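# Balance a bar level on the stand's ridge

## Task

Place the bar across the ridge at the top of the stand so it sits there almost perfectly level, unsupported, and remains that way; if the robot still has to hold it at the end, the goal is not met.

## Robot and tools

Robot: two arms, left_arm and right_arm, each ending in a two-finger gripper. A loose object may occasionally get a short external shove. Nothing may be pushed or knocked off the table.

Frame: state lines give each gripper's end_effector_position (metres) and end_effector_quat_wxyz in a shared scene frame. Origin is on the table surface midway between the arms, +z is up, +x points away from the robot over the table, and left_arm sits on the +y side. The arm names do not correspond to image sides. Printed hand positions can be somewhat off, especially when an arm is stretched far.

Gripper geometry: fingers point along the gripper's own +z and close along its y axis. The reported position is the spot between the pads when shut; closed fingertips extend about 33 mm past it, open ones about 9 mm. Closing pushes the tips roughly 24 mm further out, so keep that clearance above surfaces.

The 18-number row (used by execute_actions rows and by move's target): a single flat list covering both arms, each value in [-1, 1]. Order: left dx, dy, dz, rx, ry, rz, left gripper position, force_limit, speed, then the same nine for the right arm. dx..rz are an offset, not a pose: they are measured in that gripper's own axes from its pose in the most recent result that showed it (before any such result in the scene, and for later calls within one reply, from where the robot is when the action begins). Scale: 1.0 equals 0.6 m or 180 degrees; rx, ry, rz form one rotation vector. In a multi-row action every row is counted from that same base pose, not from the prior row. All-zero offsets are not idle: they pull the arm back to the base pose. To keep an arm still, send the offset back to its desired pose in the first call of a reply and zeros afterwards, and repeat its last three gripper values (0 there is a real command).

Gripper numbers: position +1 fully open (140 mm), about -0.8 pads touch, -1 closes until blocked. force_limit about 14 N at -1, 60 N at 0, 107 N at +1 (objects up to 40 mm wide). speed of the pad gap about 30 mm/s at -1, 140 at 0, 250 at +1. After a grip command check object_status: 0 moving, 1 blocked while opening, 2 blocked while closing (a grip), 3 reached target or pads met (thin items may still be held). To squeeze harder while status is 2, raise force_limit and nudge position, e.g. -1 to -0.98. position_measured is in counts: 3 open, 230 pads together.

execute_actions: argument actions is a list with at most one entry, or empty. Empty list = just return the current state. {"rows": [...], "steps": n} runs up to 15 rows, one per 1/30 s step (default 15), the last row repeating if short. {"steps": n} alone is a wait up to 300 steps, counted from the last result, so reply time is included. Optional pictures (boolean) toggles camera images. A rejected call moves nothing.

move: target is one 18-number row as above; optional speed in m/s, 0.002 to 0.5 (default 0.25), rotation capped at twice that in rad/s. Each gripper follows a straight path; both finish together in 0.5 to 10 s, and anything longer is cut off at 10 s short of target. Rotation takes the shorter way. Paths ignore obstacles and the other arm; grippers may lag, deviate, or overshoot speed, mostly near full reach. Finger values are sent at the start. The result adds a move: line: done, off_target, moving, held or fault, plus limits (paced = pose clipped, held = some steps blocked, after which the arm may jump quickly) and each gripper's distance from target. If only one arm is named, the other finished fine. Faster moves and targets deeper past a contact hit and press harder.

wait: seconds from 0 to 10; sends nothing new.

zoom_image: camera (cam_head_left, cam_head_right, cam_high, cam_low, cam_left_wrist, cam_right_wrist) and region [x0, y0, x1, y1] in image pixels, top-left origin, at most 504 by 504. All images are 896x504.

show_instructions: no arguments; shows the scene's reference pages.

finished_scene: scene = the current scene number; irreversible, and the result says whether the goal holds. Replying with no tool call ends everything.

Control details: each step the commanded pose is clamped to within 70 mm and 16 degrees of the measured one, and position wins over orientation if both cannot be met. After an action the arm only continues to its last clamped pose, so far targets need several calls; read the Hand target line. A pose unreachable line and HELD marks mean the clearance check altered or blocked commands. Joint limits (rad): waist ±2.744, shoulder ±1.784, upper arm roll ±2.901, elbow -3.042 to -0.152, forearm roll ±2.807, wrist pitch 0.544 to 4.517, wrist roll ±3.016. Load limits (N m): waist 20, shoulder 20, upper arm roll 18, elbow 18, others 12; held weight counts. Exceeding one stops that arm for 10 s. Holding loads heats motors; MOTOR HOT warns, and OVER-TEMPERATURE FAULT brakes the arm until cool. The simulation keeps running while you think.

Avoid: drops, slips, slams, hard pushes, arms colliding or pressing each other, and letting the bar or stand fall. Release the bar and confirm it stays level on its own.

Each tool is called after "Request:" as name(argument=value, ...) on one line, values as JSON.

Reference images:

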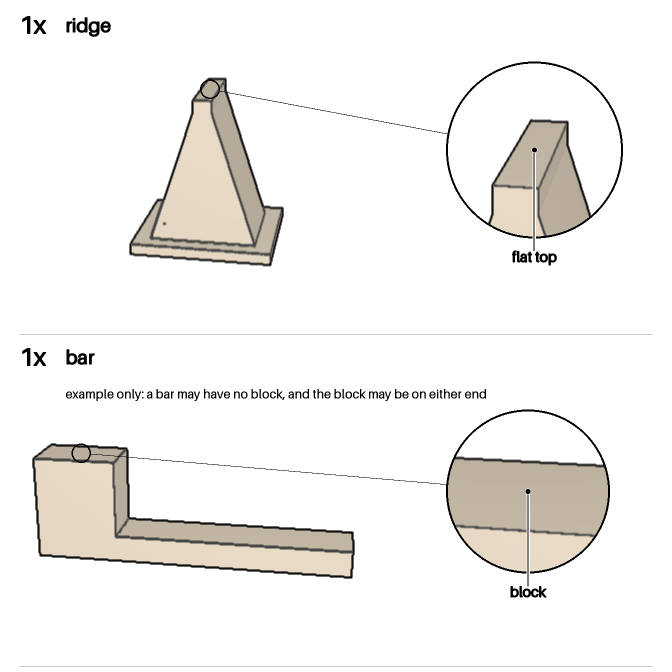

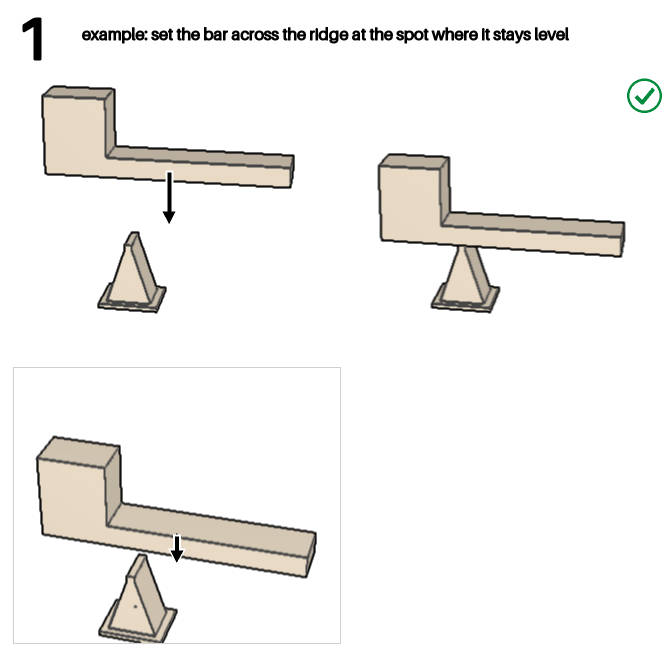

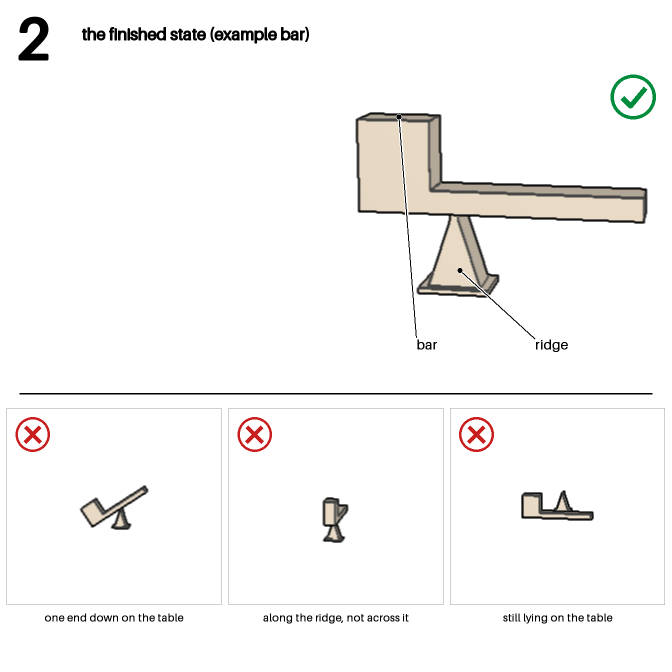

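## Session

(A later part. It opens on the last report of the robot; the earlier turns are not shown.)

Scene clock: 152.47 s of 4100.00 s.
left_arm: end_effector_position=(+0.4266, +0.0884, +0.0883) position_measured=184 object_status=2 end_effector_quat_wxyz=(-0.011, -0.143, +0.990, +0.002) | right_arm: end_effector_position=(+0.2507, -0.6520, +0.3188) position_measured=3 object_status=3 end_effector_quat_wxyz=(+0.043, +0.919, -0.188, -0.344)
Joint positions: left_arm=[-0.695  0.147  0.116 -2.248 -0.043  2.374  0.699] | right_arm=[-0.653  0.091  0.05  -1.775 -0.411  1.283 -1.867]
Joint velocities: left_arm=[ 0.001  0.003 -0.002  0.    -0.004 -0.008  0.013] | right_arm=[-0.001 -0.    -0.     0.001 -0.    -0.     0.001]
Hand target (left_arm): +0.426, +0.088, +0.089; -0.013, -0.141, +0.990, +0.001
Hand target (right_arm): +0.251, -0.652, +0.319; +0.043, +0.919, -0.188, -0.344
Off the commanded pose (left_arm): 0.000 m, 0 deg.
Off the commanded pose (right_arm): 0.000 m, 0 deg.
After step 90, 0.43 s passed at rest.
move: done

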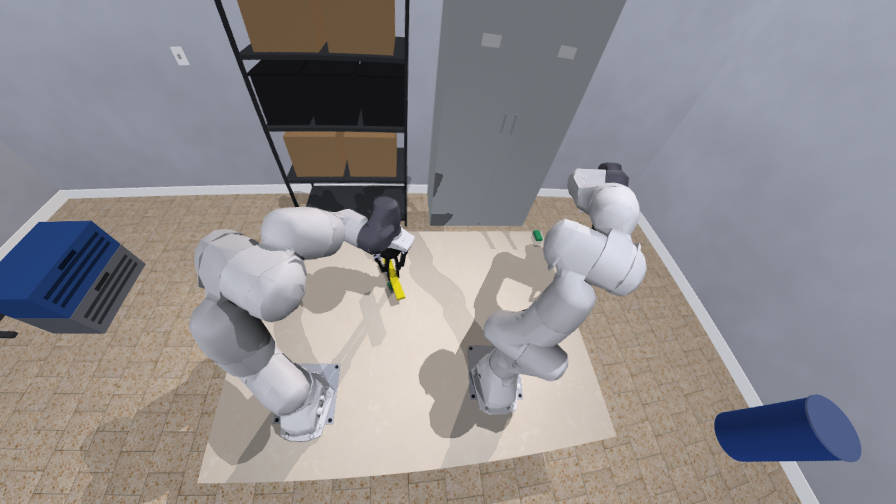

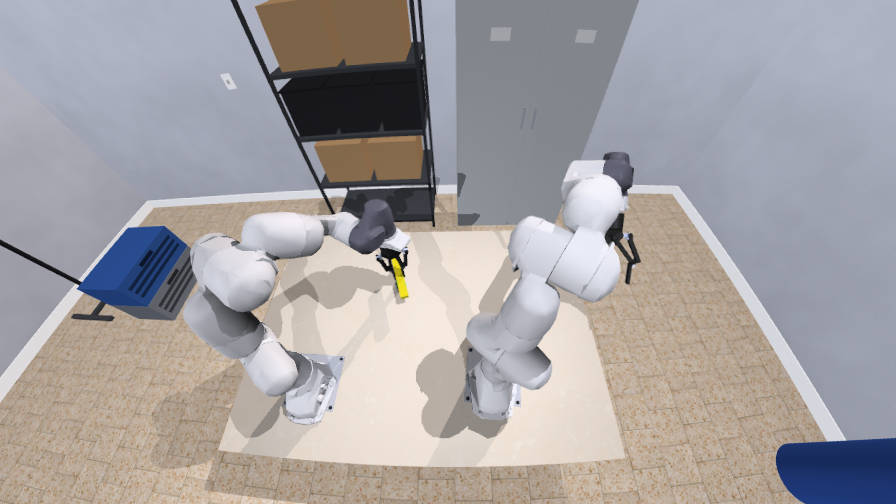

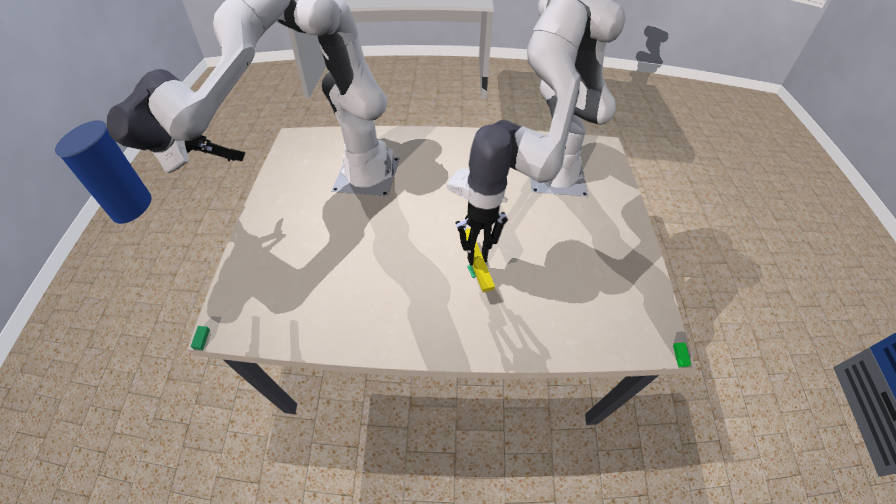

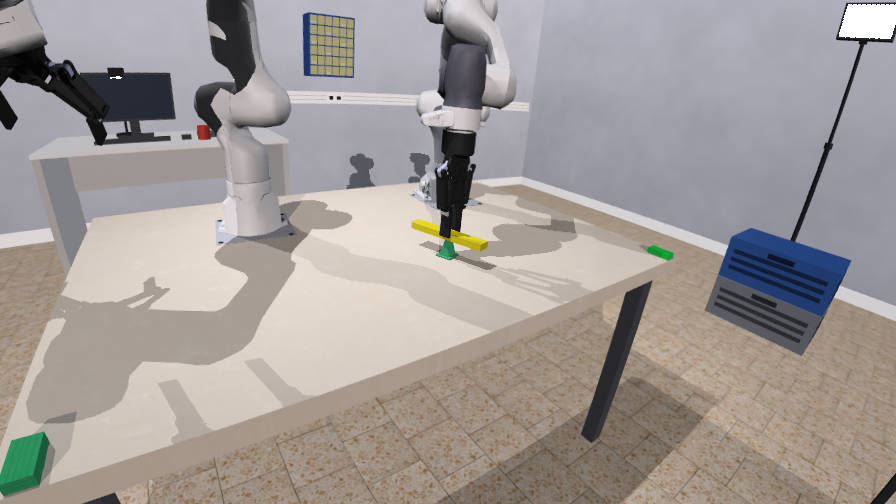

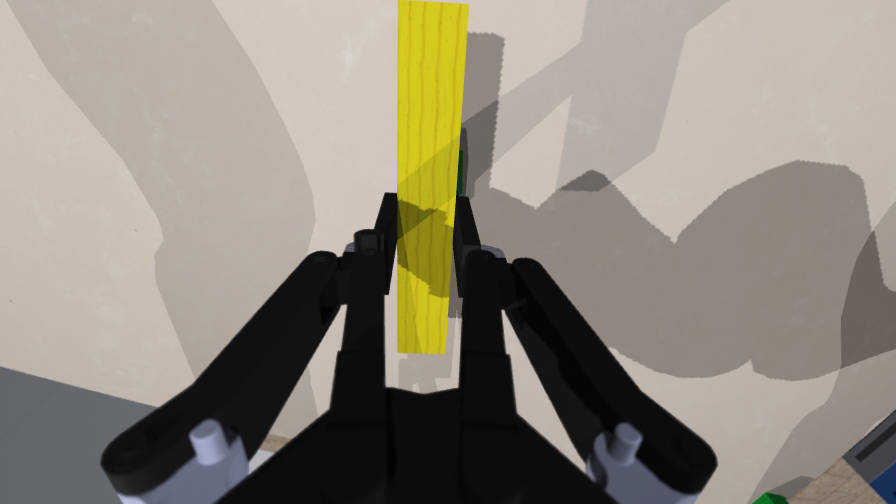

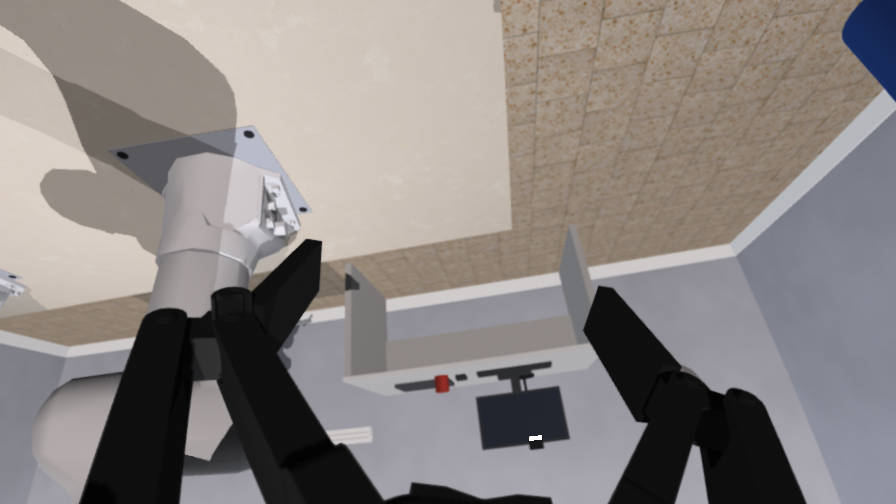

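Centre ≈235.5, between the two failures. Lower and test.

Request:
move(target=[0,0,0.004,0,0.001,0,-1,-0.3,-0.5,0,0,0,0,0,0,1,0,0], speed=0.005)

Request:
execute_actions(actions=[{"rows":[[0,0,0,0,0,0,-0.4,-0.3,-0.5,0,0,0,0,0,0,1,0,0],[0,0,0,0,0,0,-0.4,-0.3,-0.5,0,0,0,0,0,0,1,0,0],[0,0,0,0,0,0,-0.4,-0.3,-0.5,0,0,0,0,0,0,1,0,0],[0,0,0,0,0,0,-0.4,-0.3,-0.5,0,0,0,0,0,0,1,0,0],[0,0,0,0,0,0,-0.4,-0.3,-0.5,0,0,0,0,0,0,1,0,0],[0,0,0,0,0,0,-0.4,-0.3,-0.5,0,0,0,0,0,0,1,0,0],[0,0,0,0,0,0,-0.4,-0.3,-0.5,0,0,0,0,0,0,1,0,0],[0,0,0,0,0,0,-1,-0.3,-0.5,0,0,0,0,0,0,1,0,0]],"steps":15}])

Request:
zoom_image(camera="cam_low", region=[390,190,510,270])

Scene clock: 159.53 s of 4100.00 s.
left_arm: end_effector_position=(+0.4257, +0.0891, +0.0860) position_measured=184 object_status=2 end_effector_quat_wxyz=(-0.013, -0.141, +0.990, +0.003) | right_arm: end_effector_position=(+0.2507, -0.6520, +0.3188) position_measured=3 object_status=3 end_effector_quat_wxyz=(+0.043, +0.919, -0.188, -0.344)
Joint positions: left_arm=[-0.695  0.151  0.116 -2.247 -0.044  2.374  0.703] | right_arm=[-0.653  0.091  0.05  -1.775 -0.411  1.283 -1.867]
Joint velocities: left_arm=[ 0.    -0.001  0.001  0.001  0.001  0.001 -0.   ] | right_arm=[ 0.     0.001 -0.002  0.001  0.001 -0.001 -0.001]
Hand target (left_arm): +0.427, +0.088, +0.086; -0.013, -0.143, +0.990, +0.001
Hand target (right_arm): +0.251, -0.652, +0.319; +0.043, +0.919, -0.188, -0.344
Off the commanded pose (left_arm): 0.001 m, 0 deg.
Off the commanded pose (right_arm): 0.000 m, 0 deg.
After step 90, 3.37 s passed at rest.
move: done

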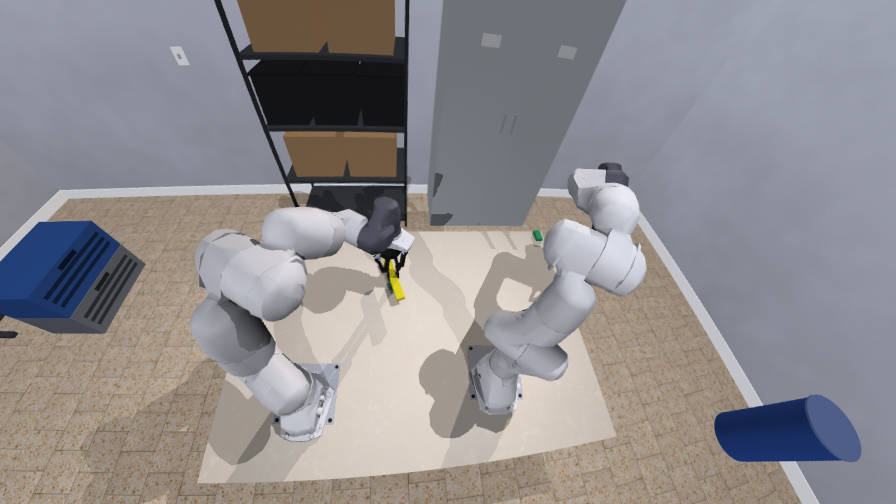

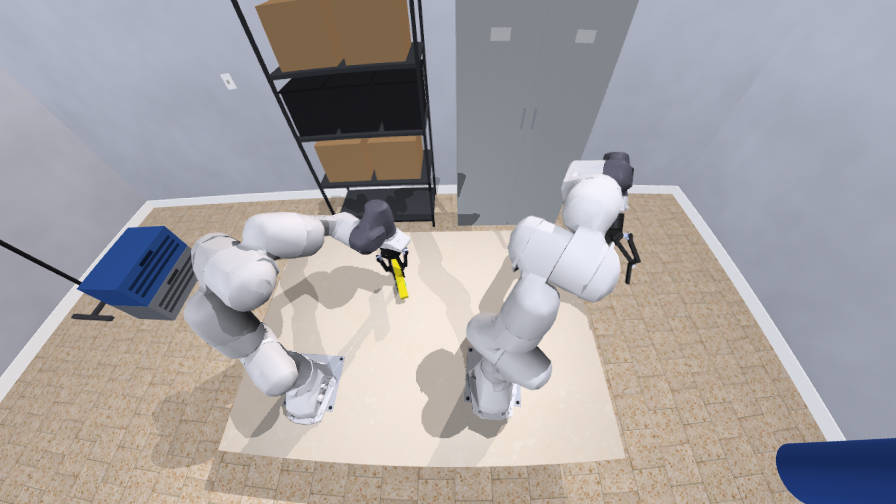

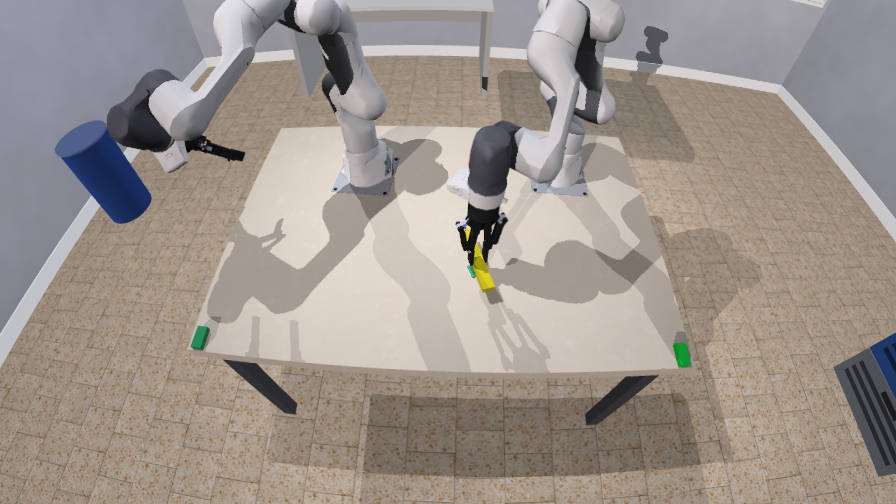

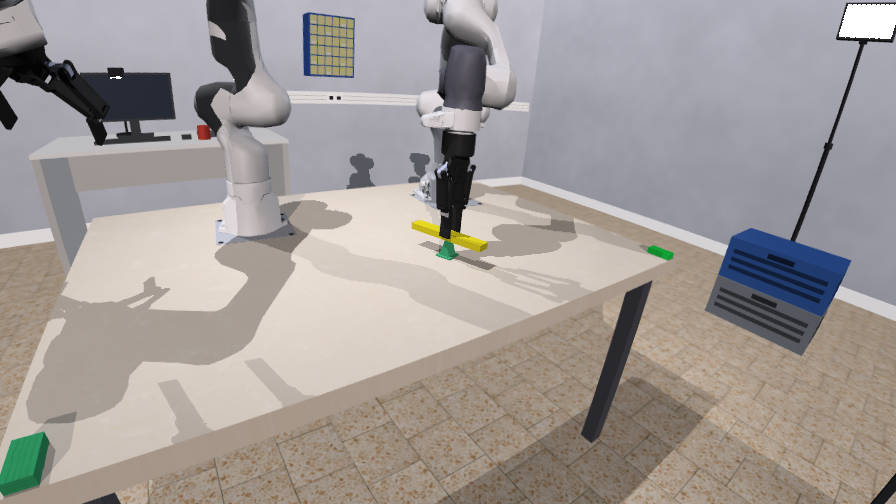

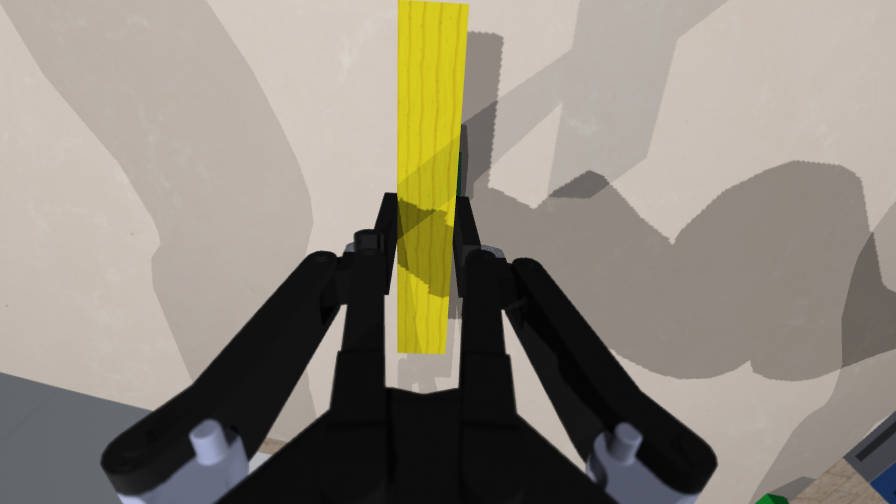

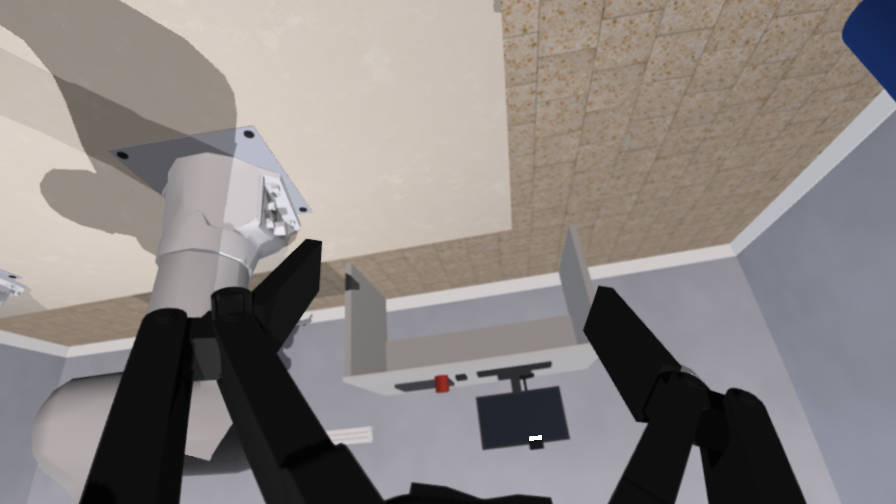

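Scene clock: 160.03 s of 4100.00 s.
left_arm: end_effector_position=(+0.4258, +0.0890, +0.0862) position_measured=184 object_status=0 end_effector_quat_wxyz=(-0.013, -0.141, +0.990, +0.003) | right_arm: end_effector_position=(+0.2507, -0.6520, +0.3188) position_measured=3 object_status=3 end_effector_quat_wxyz=(+0.043, +0.919, -0.188, -0.344)
Joint positions: left_arm=[-0.695  0.151  0.116 -2.247 -0.044  2.374  0.703] | right_arm=[-0.653  0.091  0.05  -1.775 -0.411  1.283 -1.867]
Joint velocities: left_arm=[ 0.002 -0.    -0.002  0.    -0.001 -0.001  0.   ] | right_arm=[-0.001  0.    -0.     0.    -0.    -0.     0.   ]
Hand target (left_arm): +0.426, +0.089, +0.086; -0.013, -0.141, +0.990, +0.003
Hand target (right_arm): +0.251, -0.652, +0.319; +0.043, +0.919, -0.188, -0.344
Off the commanded pose (left_arm): 0.000 m, 0 deg.
Off the commanded pose (right_arm): 0.000 m, 0 deg.
Steps of this call (steps 1 to 15: all 15 steps of this action). Readings (end_effector_position | what the end effector reports):
1: left_arm (+0.4257, +0.0891, +0.0860) | right_arm (+0.2507, -0.6520, +0.3188) | left_arm position_measured=184 object_status=0 | right_arm position_measured=3 object_status=3
2: left_arm (+0.4257, +0.0891, +0.0860) | right_arm (+0.2507, -0.6520, +0.3188) | left_arm position_measured=184 object_status=0 | right_arm position_measured=3 object_status=3
4: left_arm (+0.4257, +0.0891, +0.0860) | right_arm (+0.2507, -0.6520, +0.3188) | left_arm position_measured=179 object_status=0 | right_arm position_measured=3 object_status=3
8: left_arm (+0.4258, +0.0890, +0.0861) | right_arm (+0.2507, -0.6520, +0.3188) | left_arm position_measured=179 object_status=0 | right_arm position_measured=3 object_status=3
15: the state above

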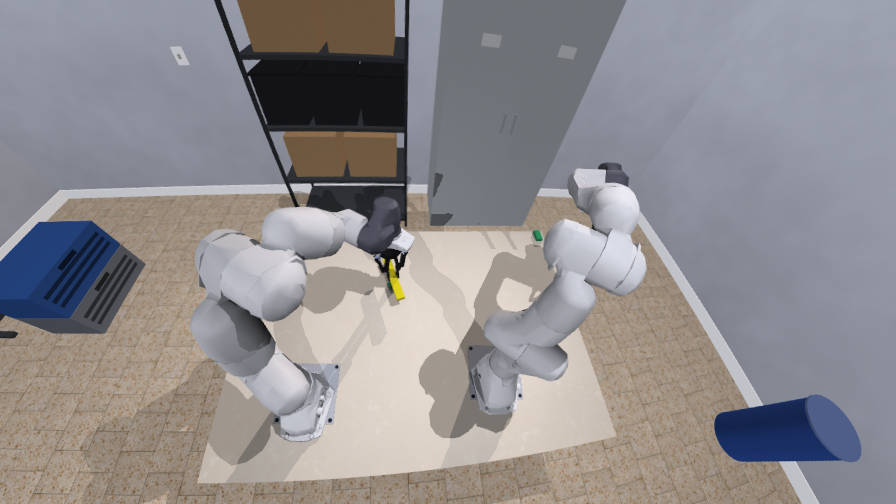

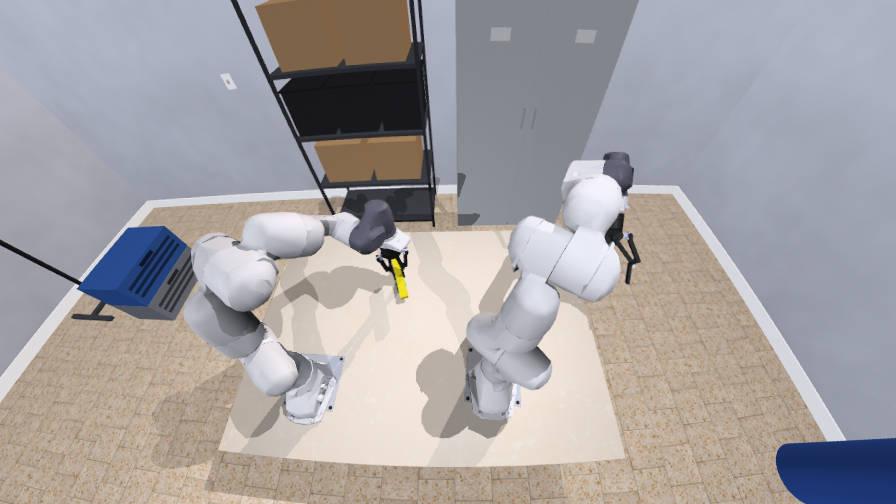

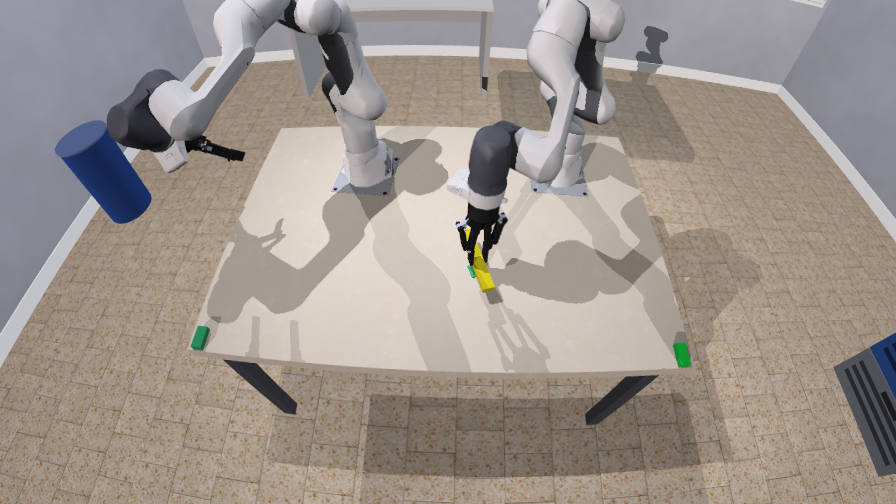

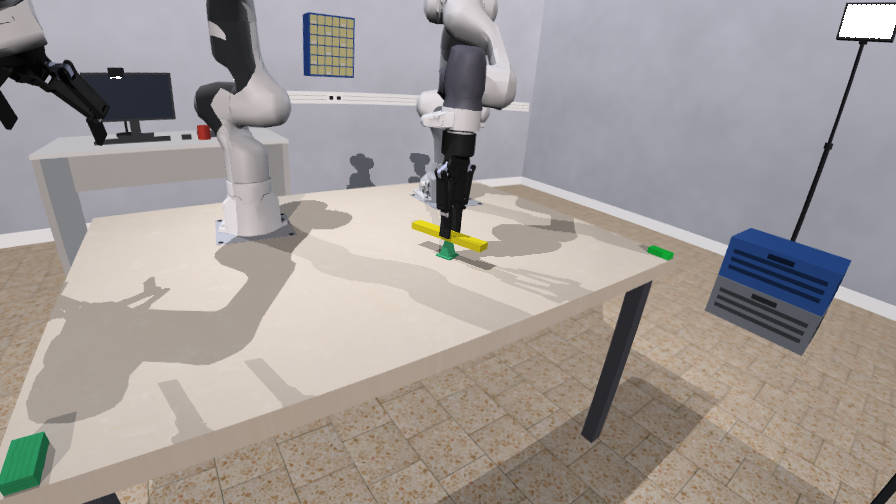

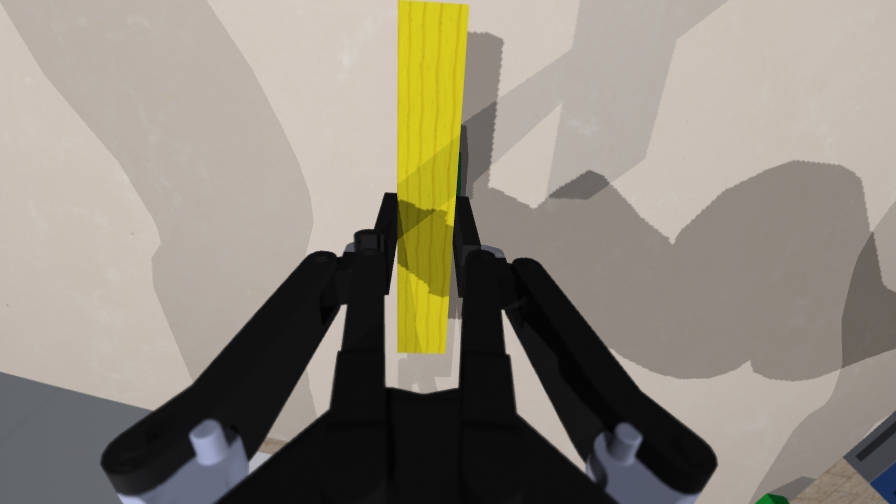

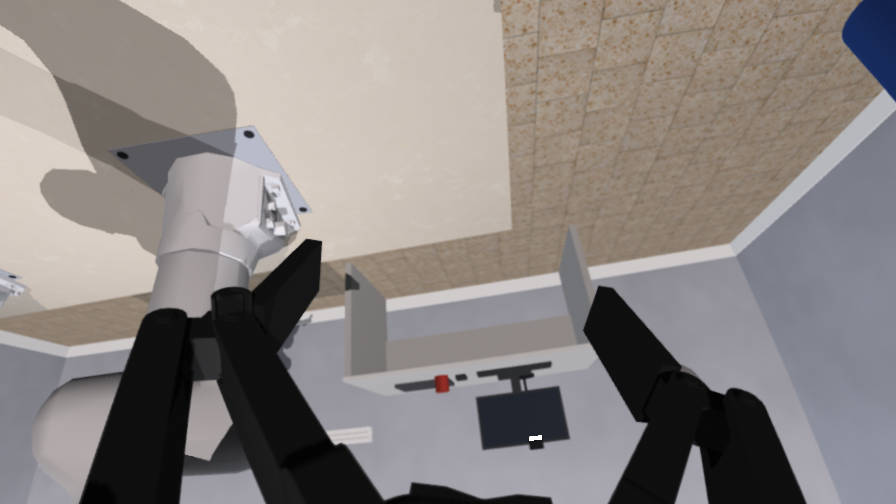

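Region (390, 190, 510, 270) of cam_low's 896x504 image, scaled by 4.200, with more detail than that image has.

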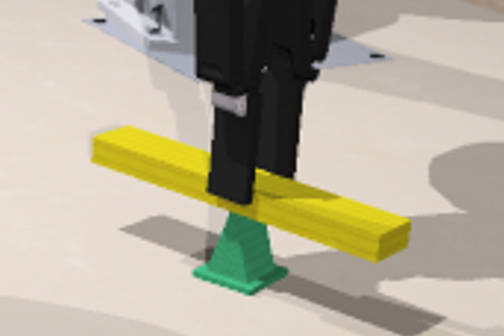

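Level. Release.

Request:
move(target=[0,0,0,0,0,0,-0.2,-0.3,-0.7,0,0,0,0,0,0,1,0,0])

Request:
move(target=[0,0,-0.08,0,0,0,-0.2,-0.3,-0.7,0,0,0,0,0,0,1,0,0], speed=0.05)

Request:
zoom_image(camera="cam_low", region=[390,190,510,270])

Scene clock: 163.87 s of 4100.00 s.
left_arm: end_effector_position=(+0.4258, +0.0890, +0.0862) position_measured=154 object_status=3 end_effector_quat_wxyz=(-0.013, -0.141, +0.990, +0.003) | right_arm: end_effector_position=(+0.2507, -0.6520, +0.3188) position_measured=3 object_status=3 end_effector_quat_wxyz=(+0.043, +0.919, -0.188, -0.344)
Joint positions: left_arm=[-0.695  0.151  0.116 -2.247 -0.044  2.374  0.703] | right_arm=[-0.653  0.091  0.05  -1.775 -0.411  1.283 -1.867]
Joint velocities: left_arm=[-0.    -0.    -0.001 -0.    -0.001 -0.     0.001] | right_arm=[ 0.001  0.001 -0.001 -0.001  0.001  0.     0.001]
Hand target (left_arm): +0.426, +0.089, +0.086; -0.013, -0.141, +0.990, +0.003
Hand target (right_arm): +0.251, -0.652, +0.319; +0.043, +0.919, -0.188, -0.344
Off the commanded pose (left_arm): 0.000 m, 0 deg.
Off the commanded pose (right_arm): 0.000 m, 0 deg.
After step 90, 0.13 s passed at rest.
move: done

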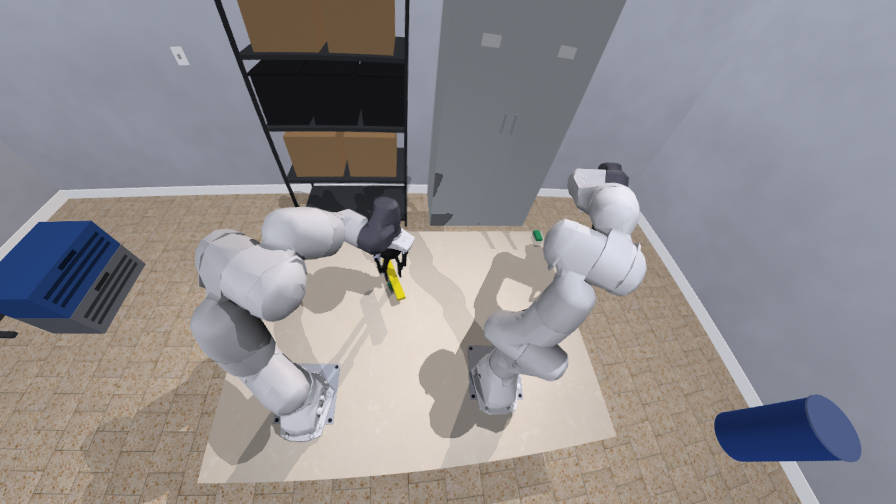

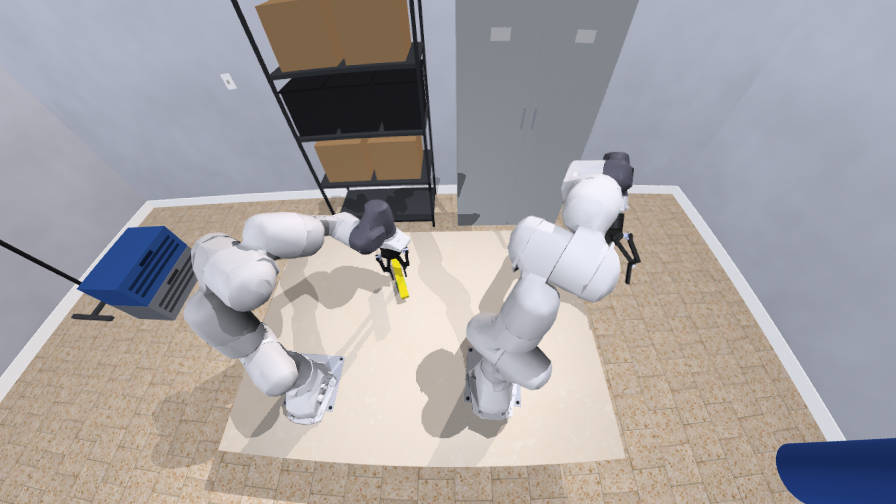

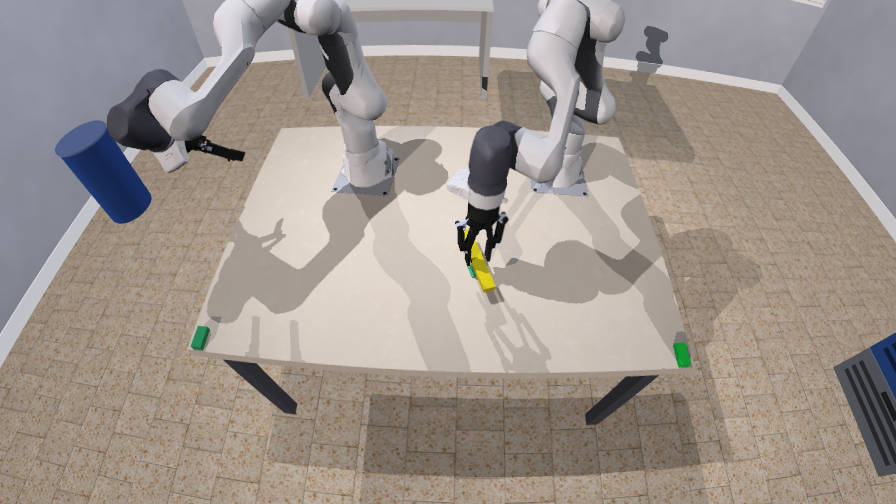

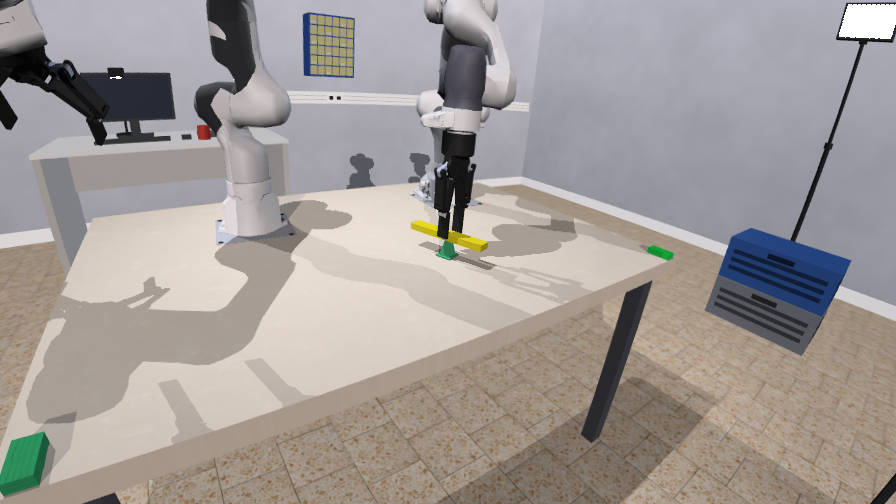

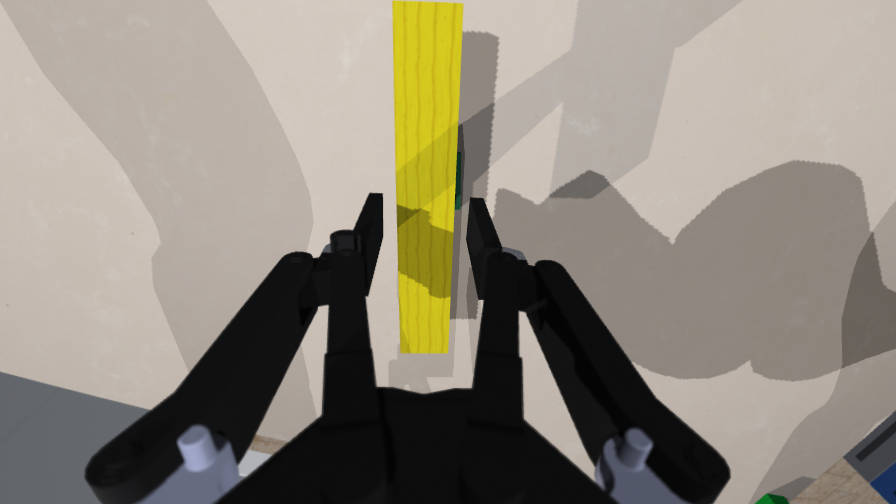

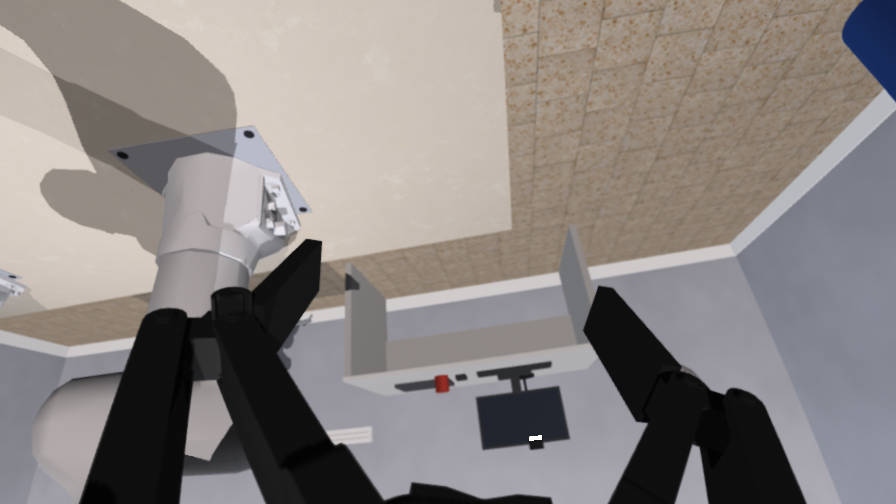

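Scene clock: 165.27 s of 4100.00 s.
left_arm: end_effector_position=(+0.4263, +0.0874, +0.1342) position_measured=154 object_status=3 end_effector_quat_wxyz=(-0.013, -0.139, +0.990, +0.001) | right_arm: end_effector_position=(+0.2507, -0.6520, +0.3188) position_measured=3 object_status=3 end_effector_quat_wxyz=(+0.043, +0.919, -0.188, -0.344)
Joint positions: left_arm=[-0.695  0.073  0.116 -2.209 -0.032  2.26   0.695] | right_arm=[-0.653  0.091  0.05  -1.775 -0.411  1.283 -1.867]
Joint velocities: left_arm=[-0.    -0.     0.001  0.001 -0.    -0.012 -0.002] | right_arm=[ 0.001  0.001  0.    -0.001 -0.    -0.    -0.001]
Hand target (left_arm): +0.427, +0.089, +0.135; -0.013, -0.141, +0.990, +0.003
Hand target (right_arm): +0.251, -0.652, +0.319; +0.043, +0.919, -0.188, -0.344
Off the commanded pose (left_arm): 0.002 m, 0 deg.
Off the commanded pose (right_arm): 0.000 m, 0 deg.
move: done

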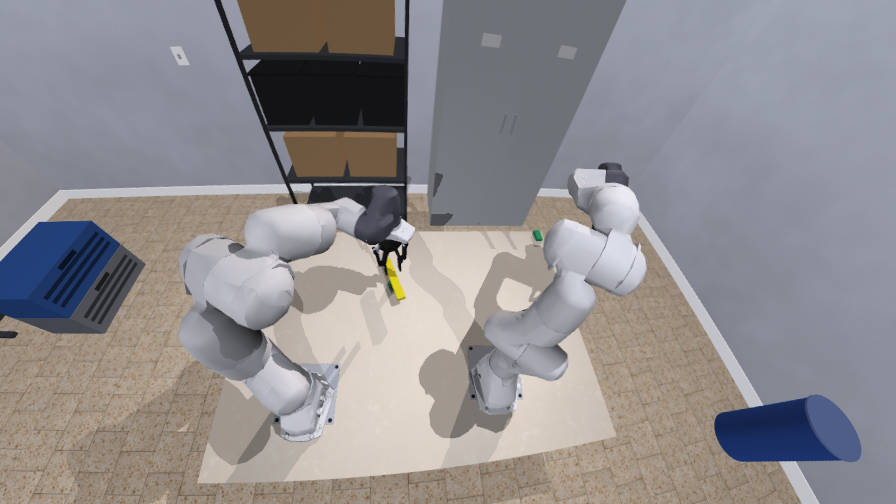

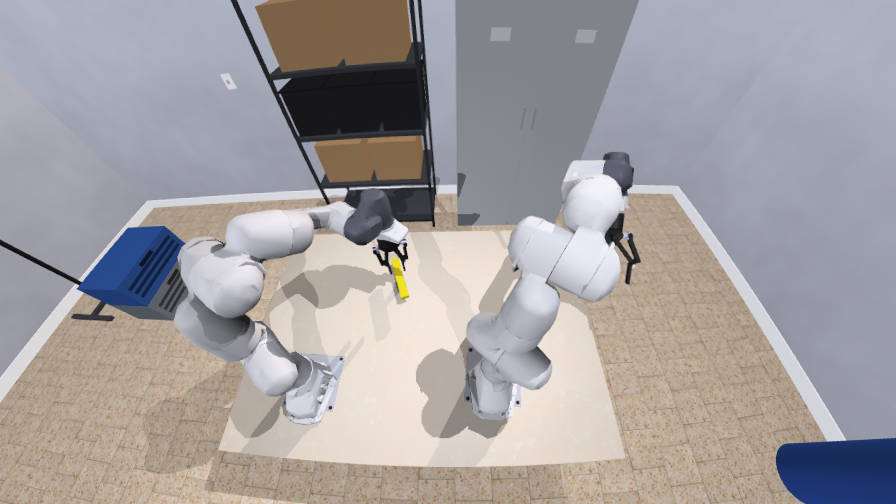

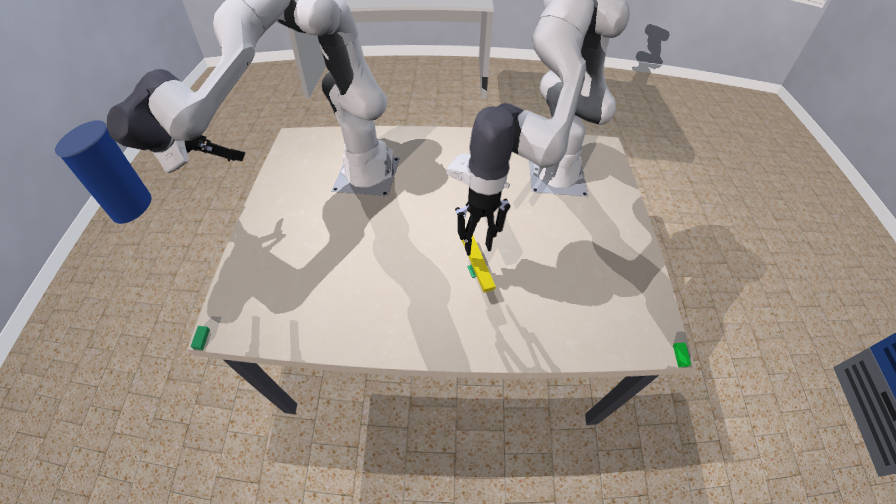

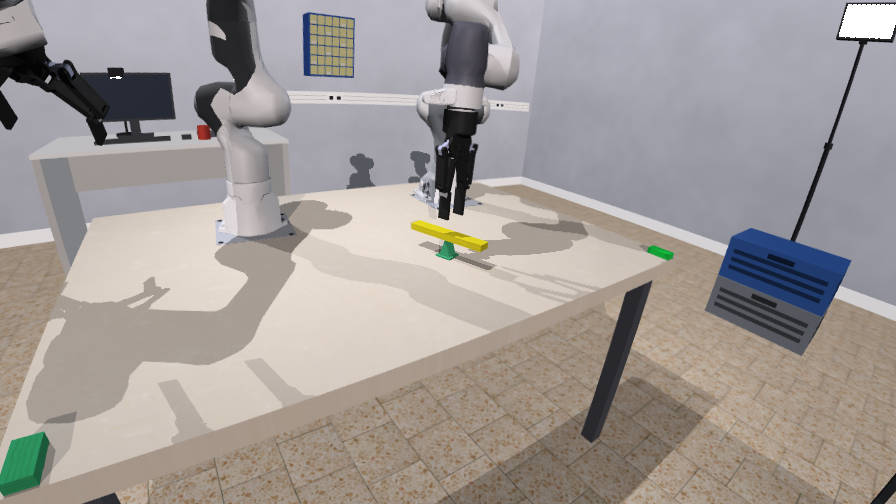

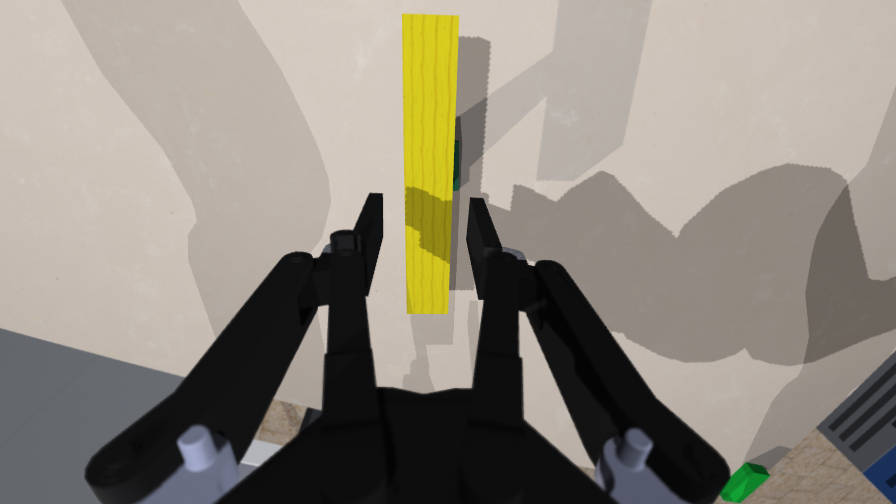

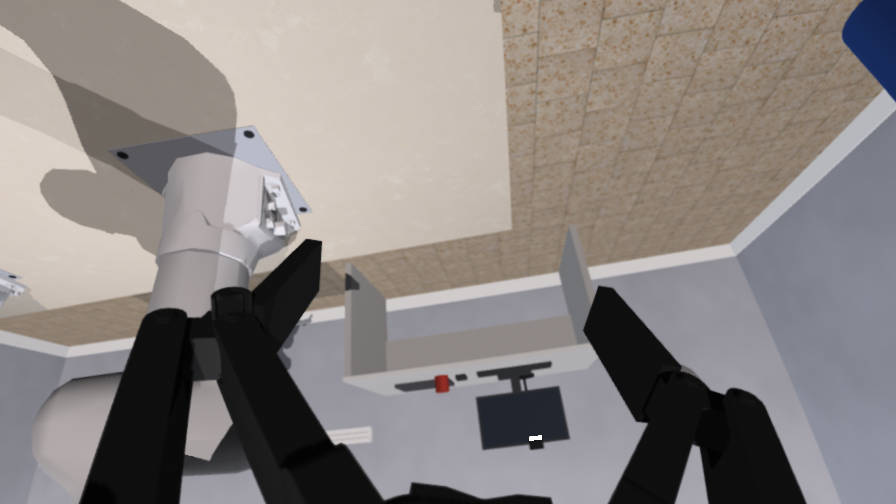

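Region (390, 190, 510, 270) of cam_low's 896x504 image, scaled by 4.200, with more detail than that image has.

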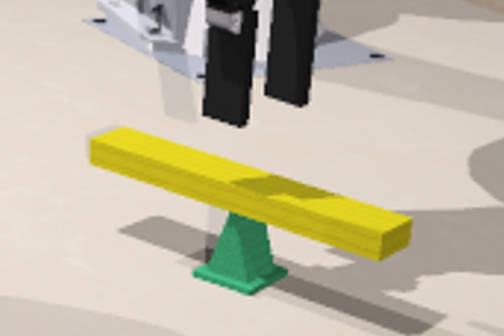

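Request:
finished_scene(scene=1)

The scene is finished: the task was done.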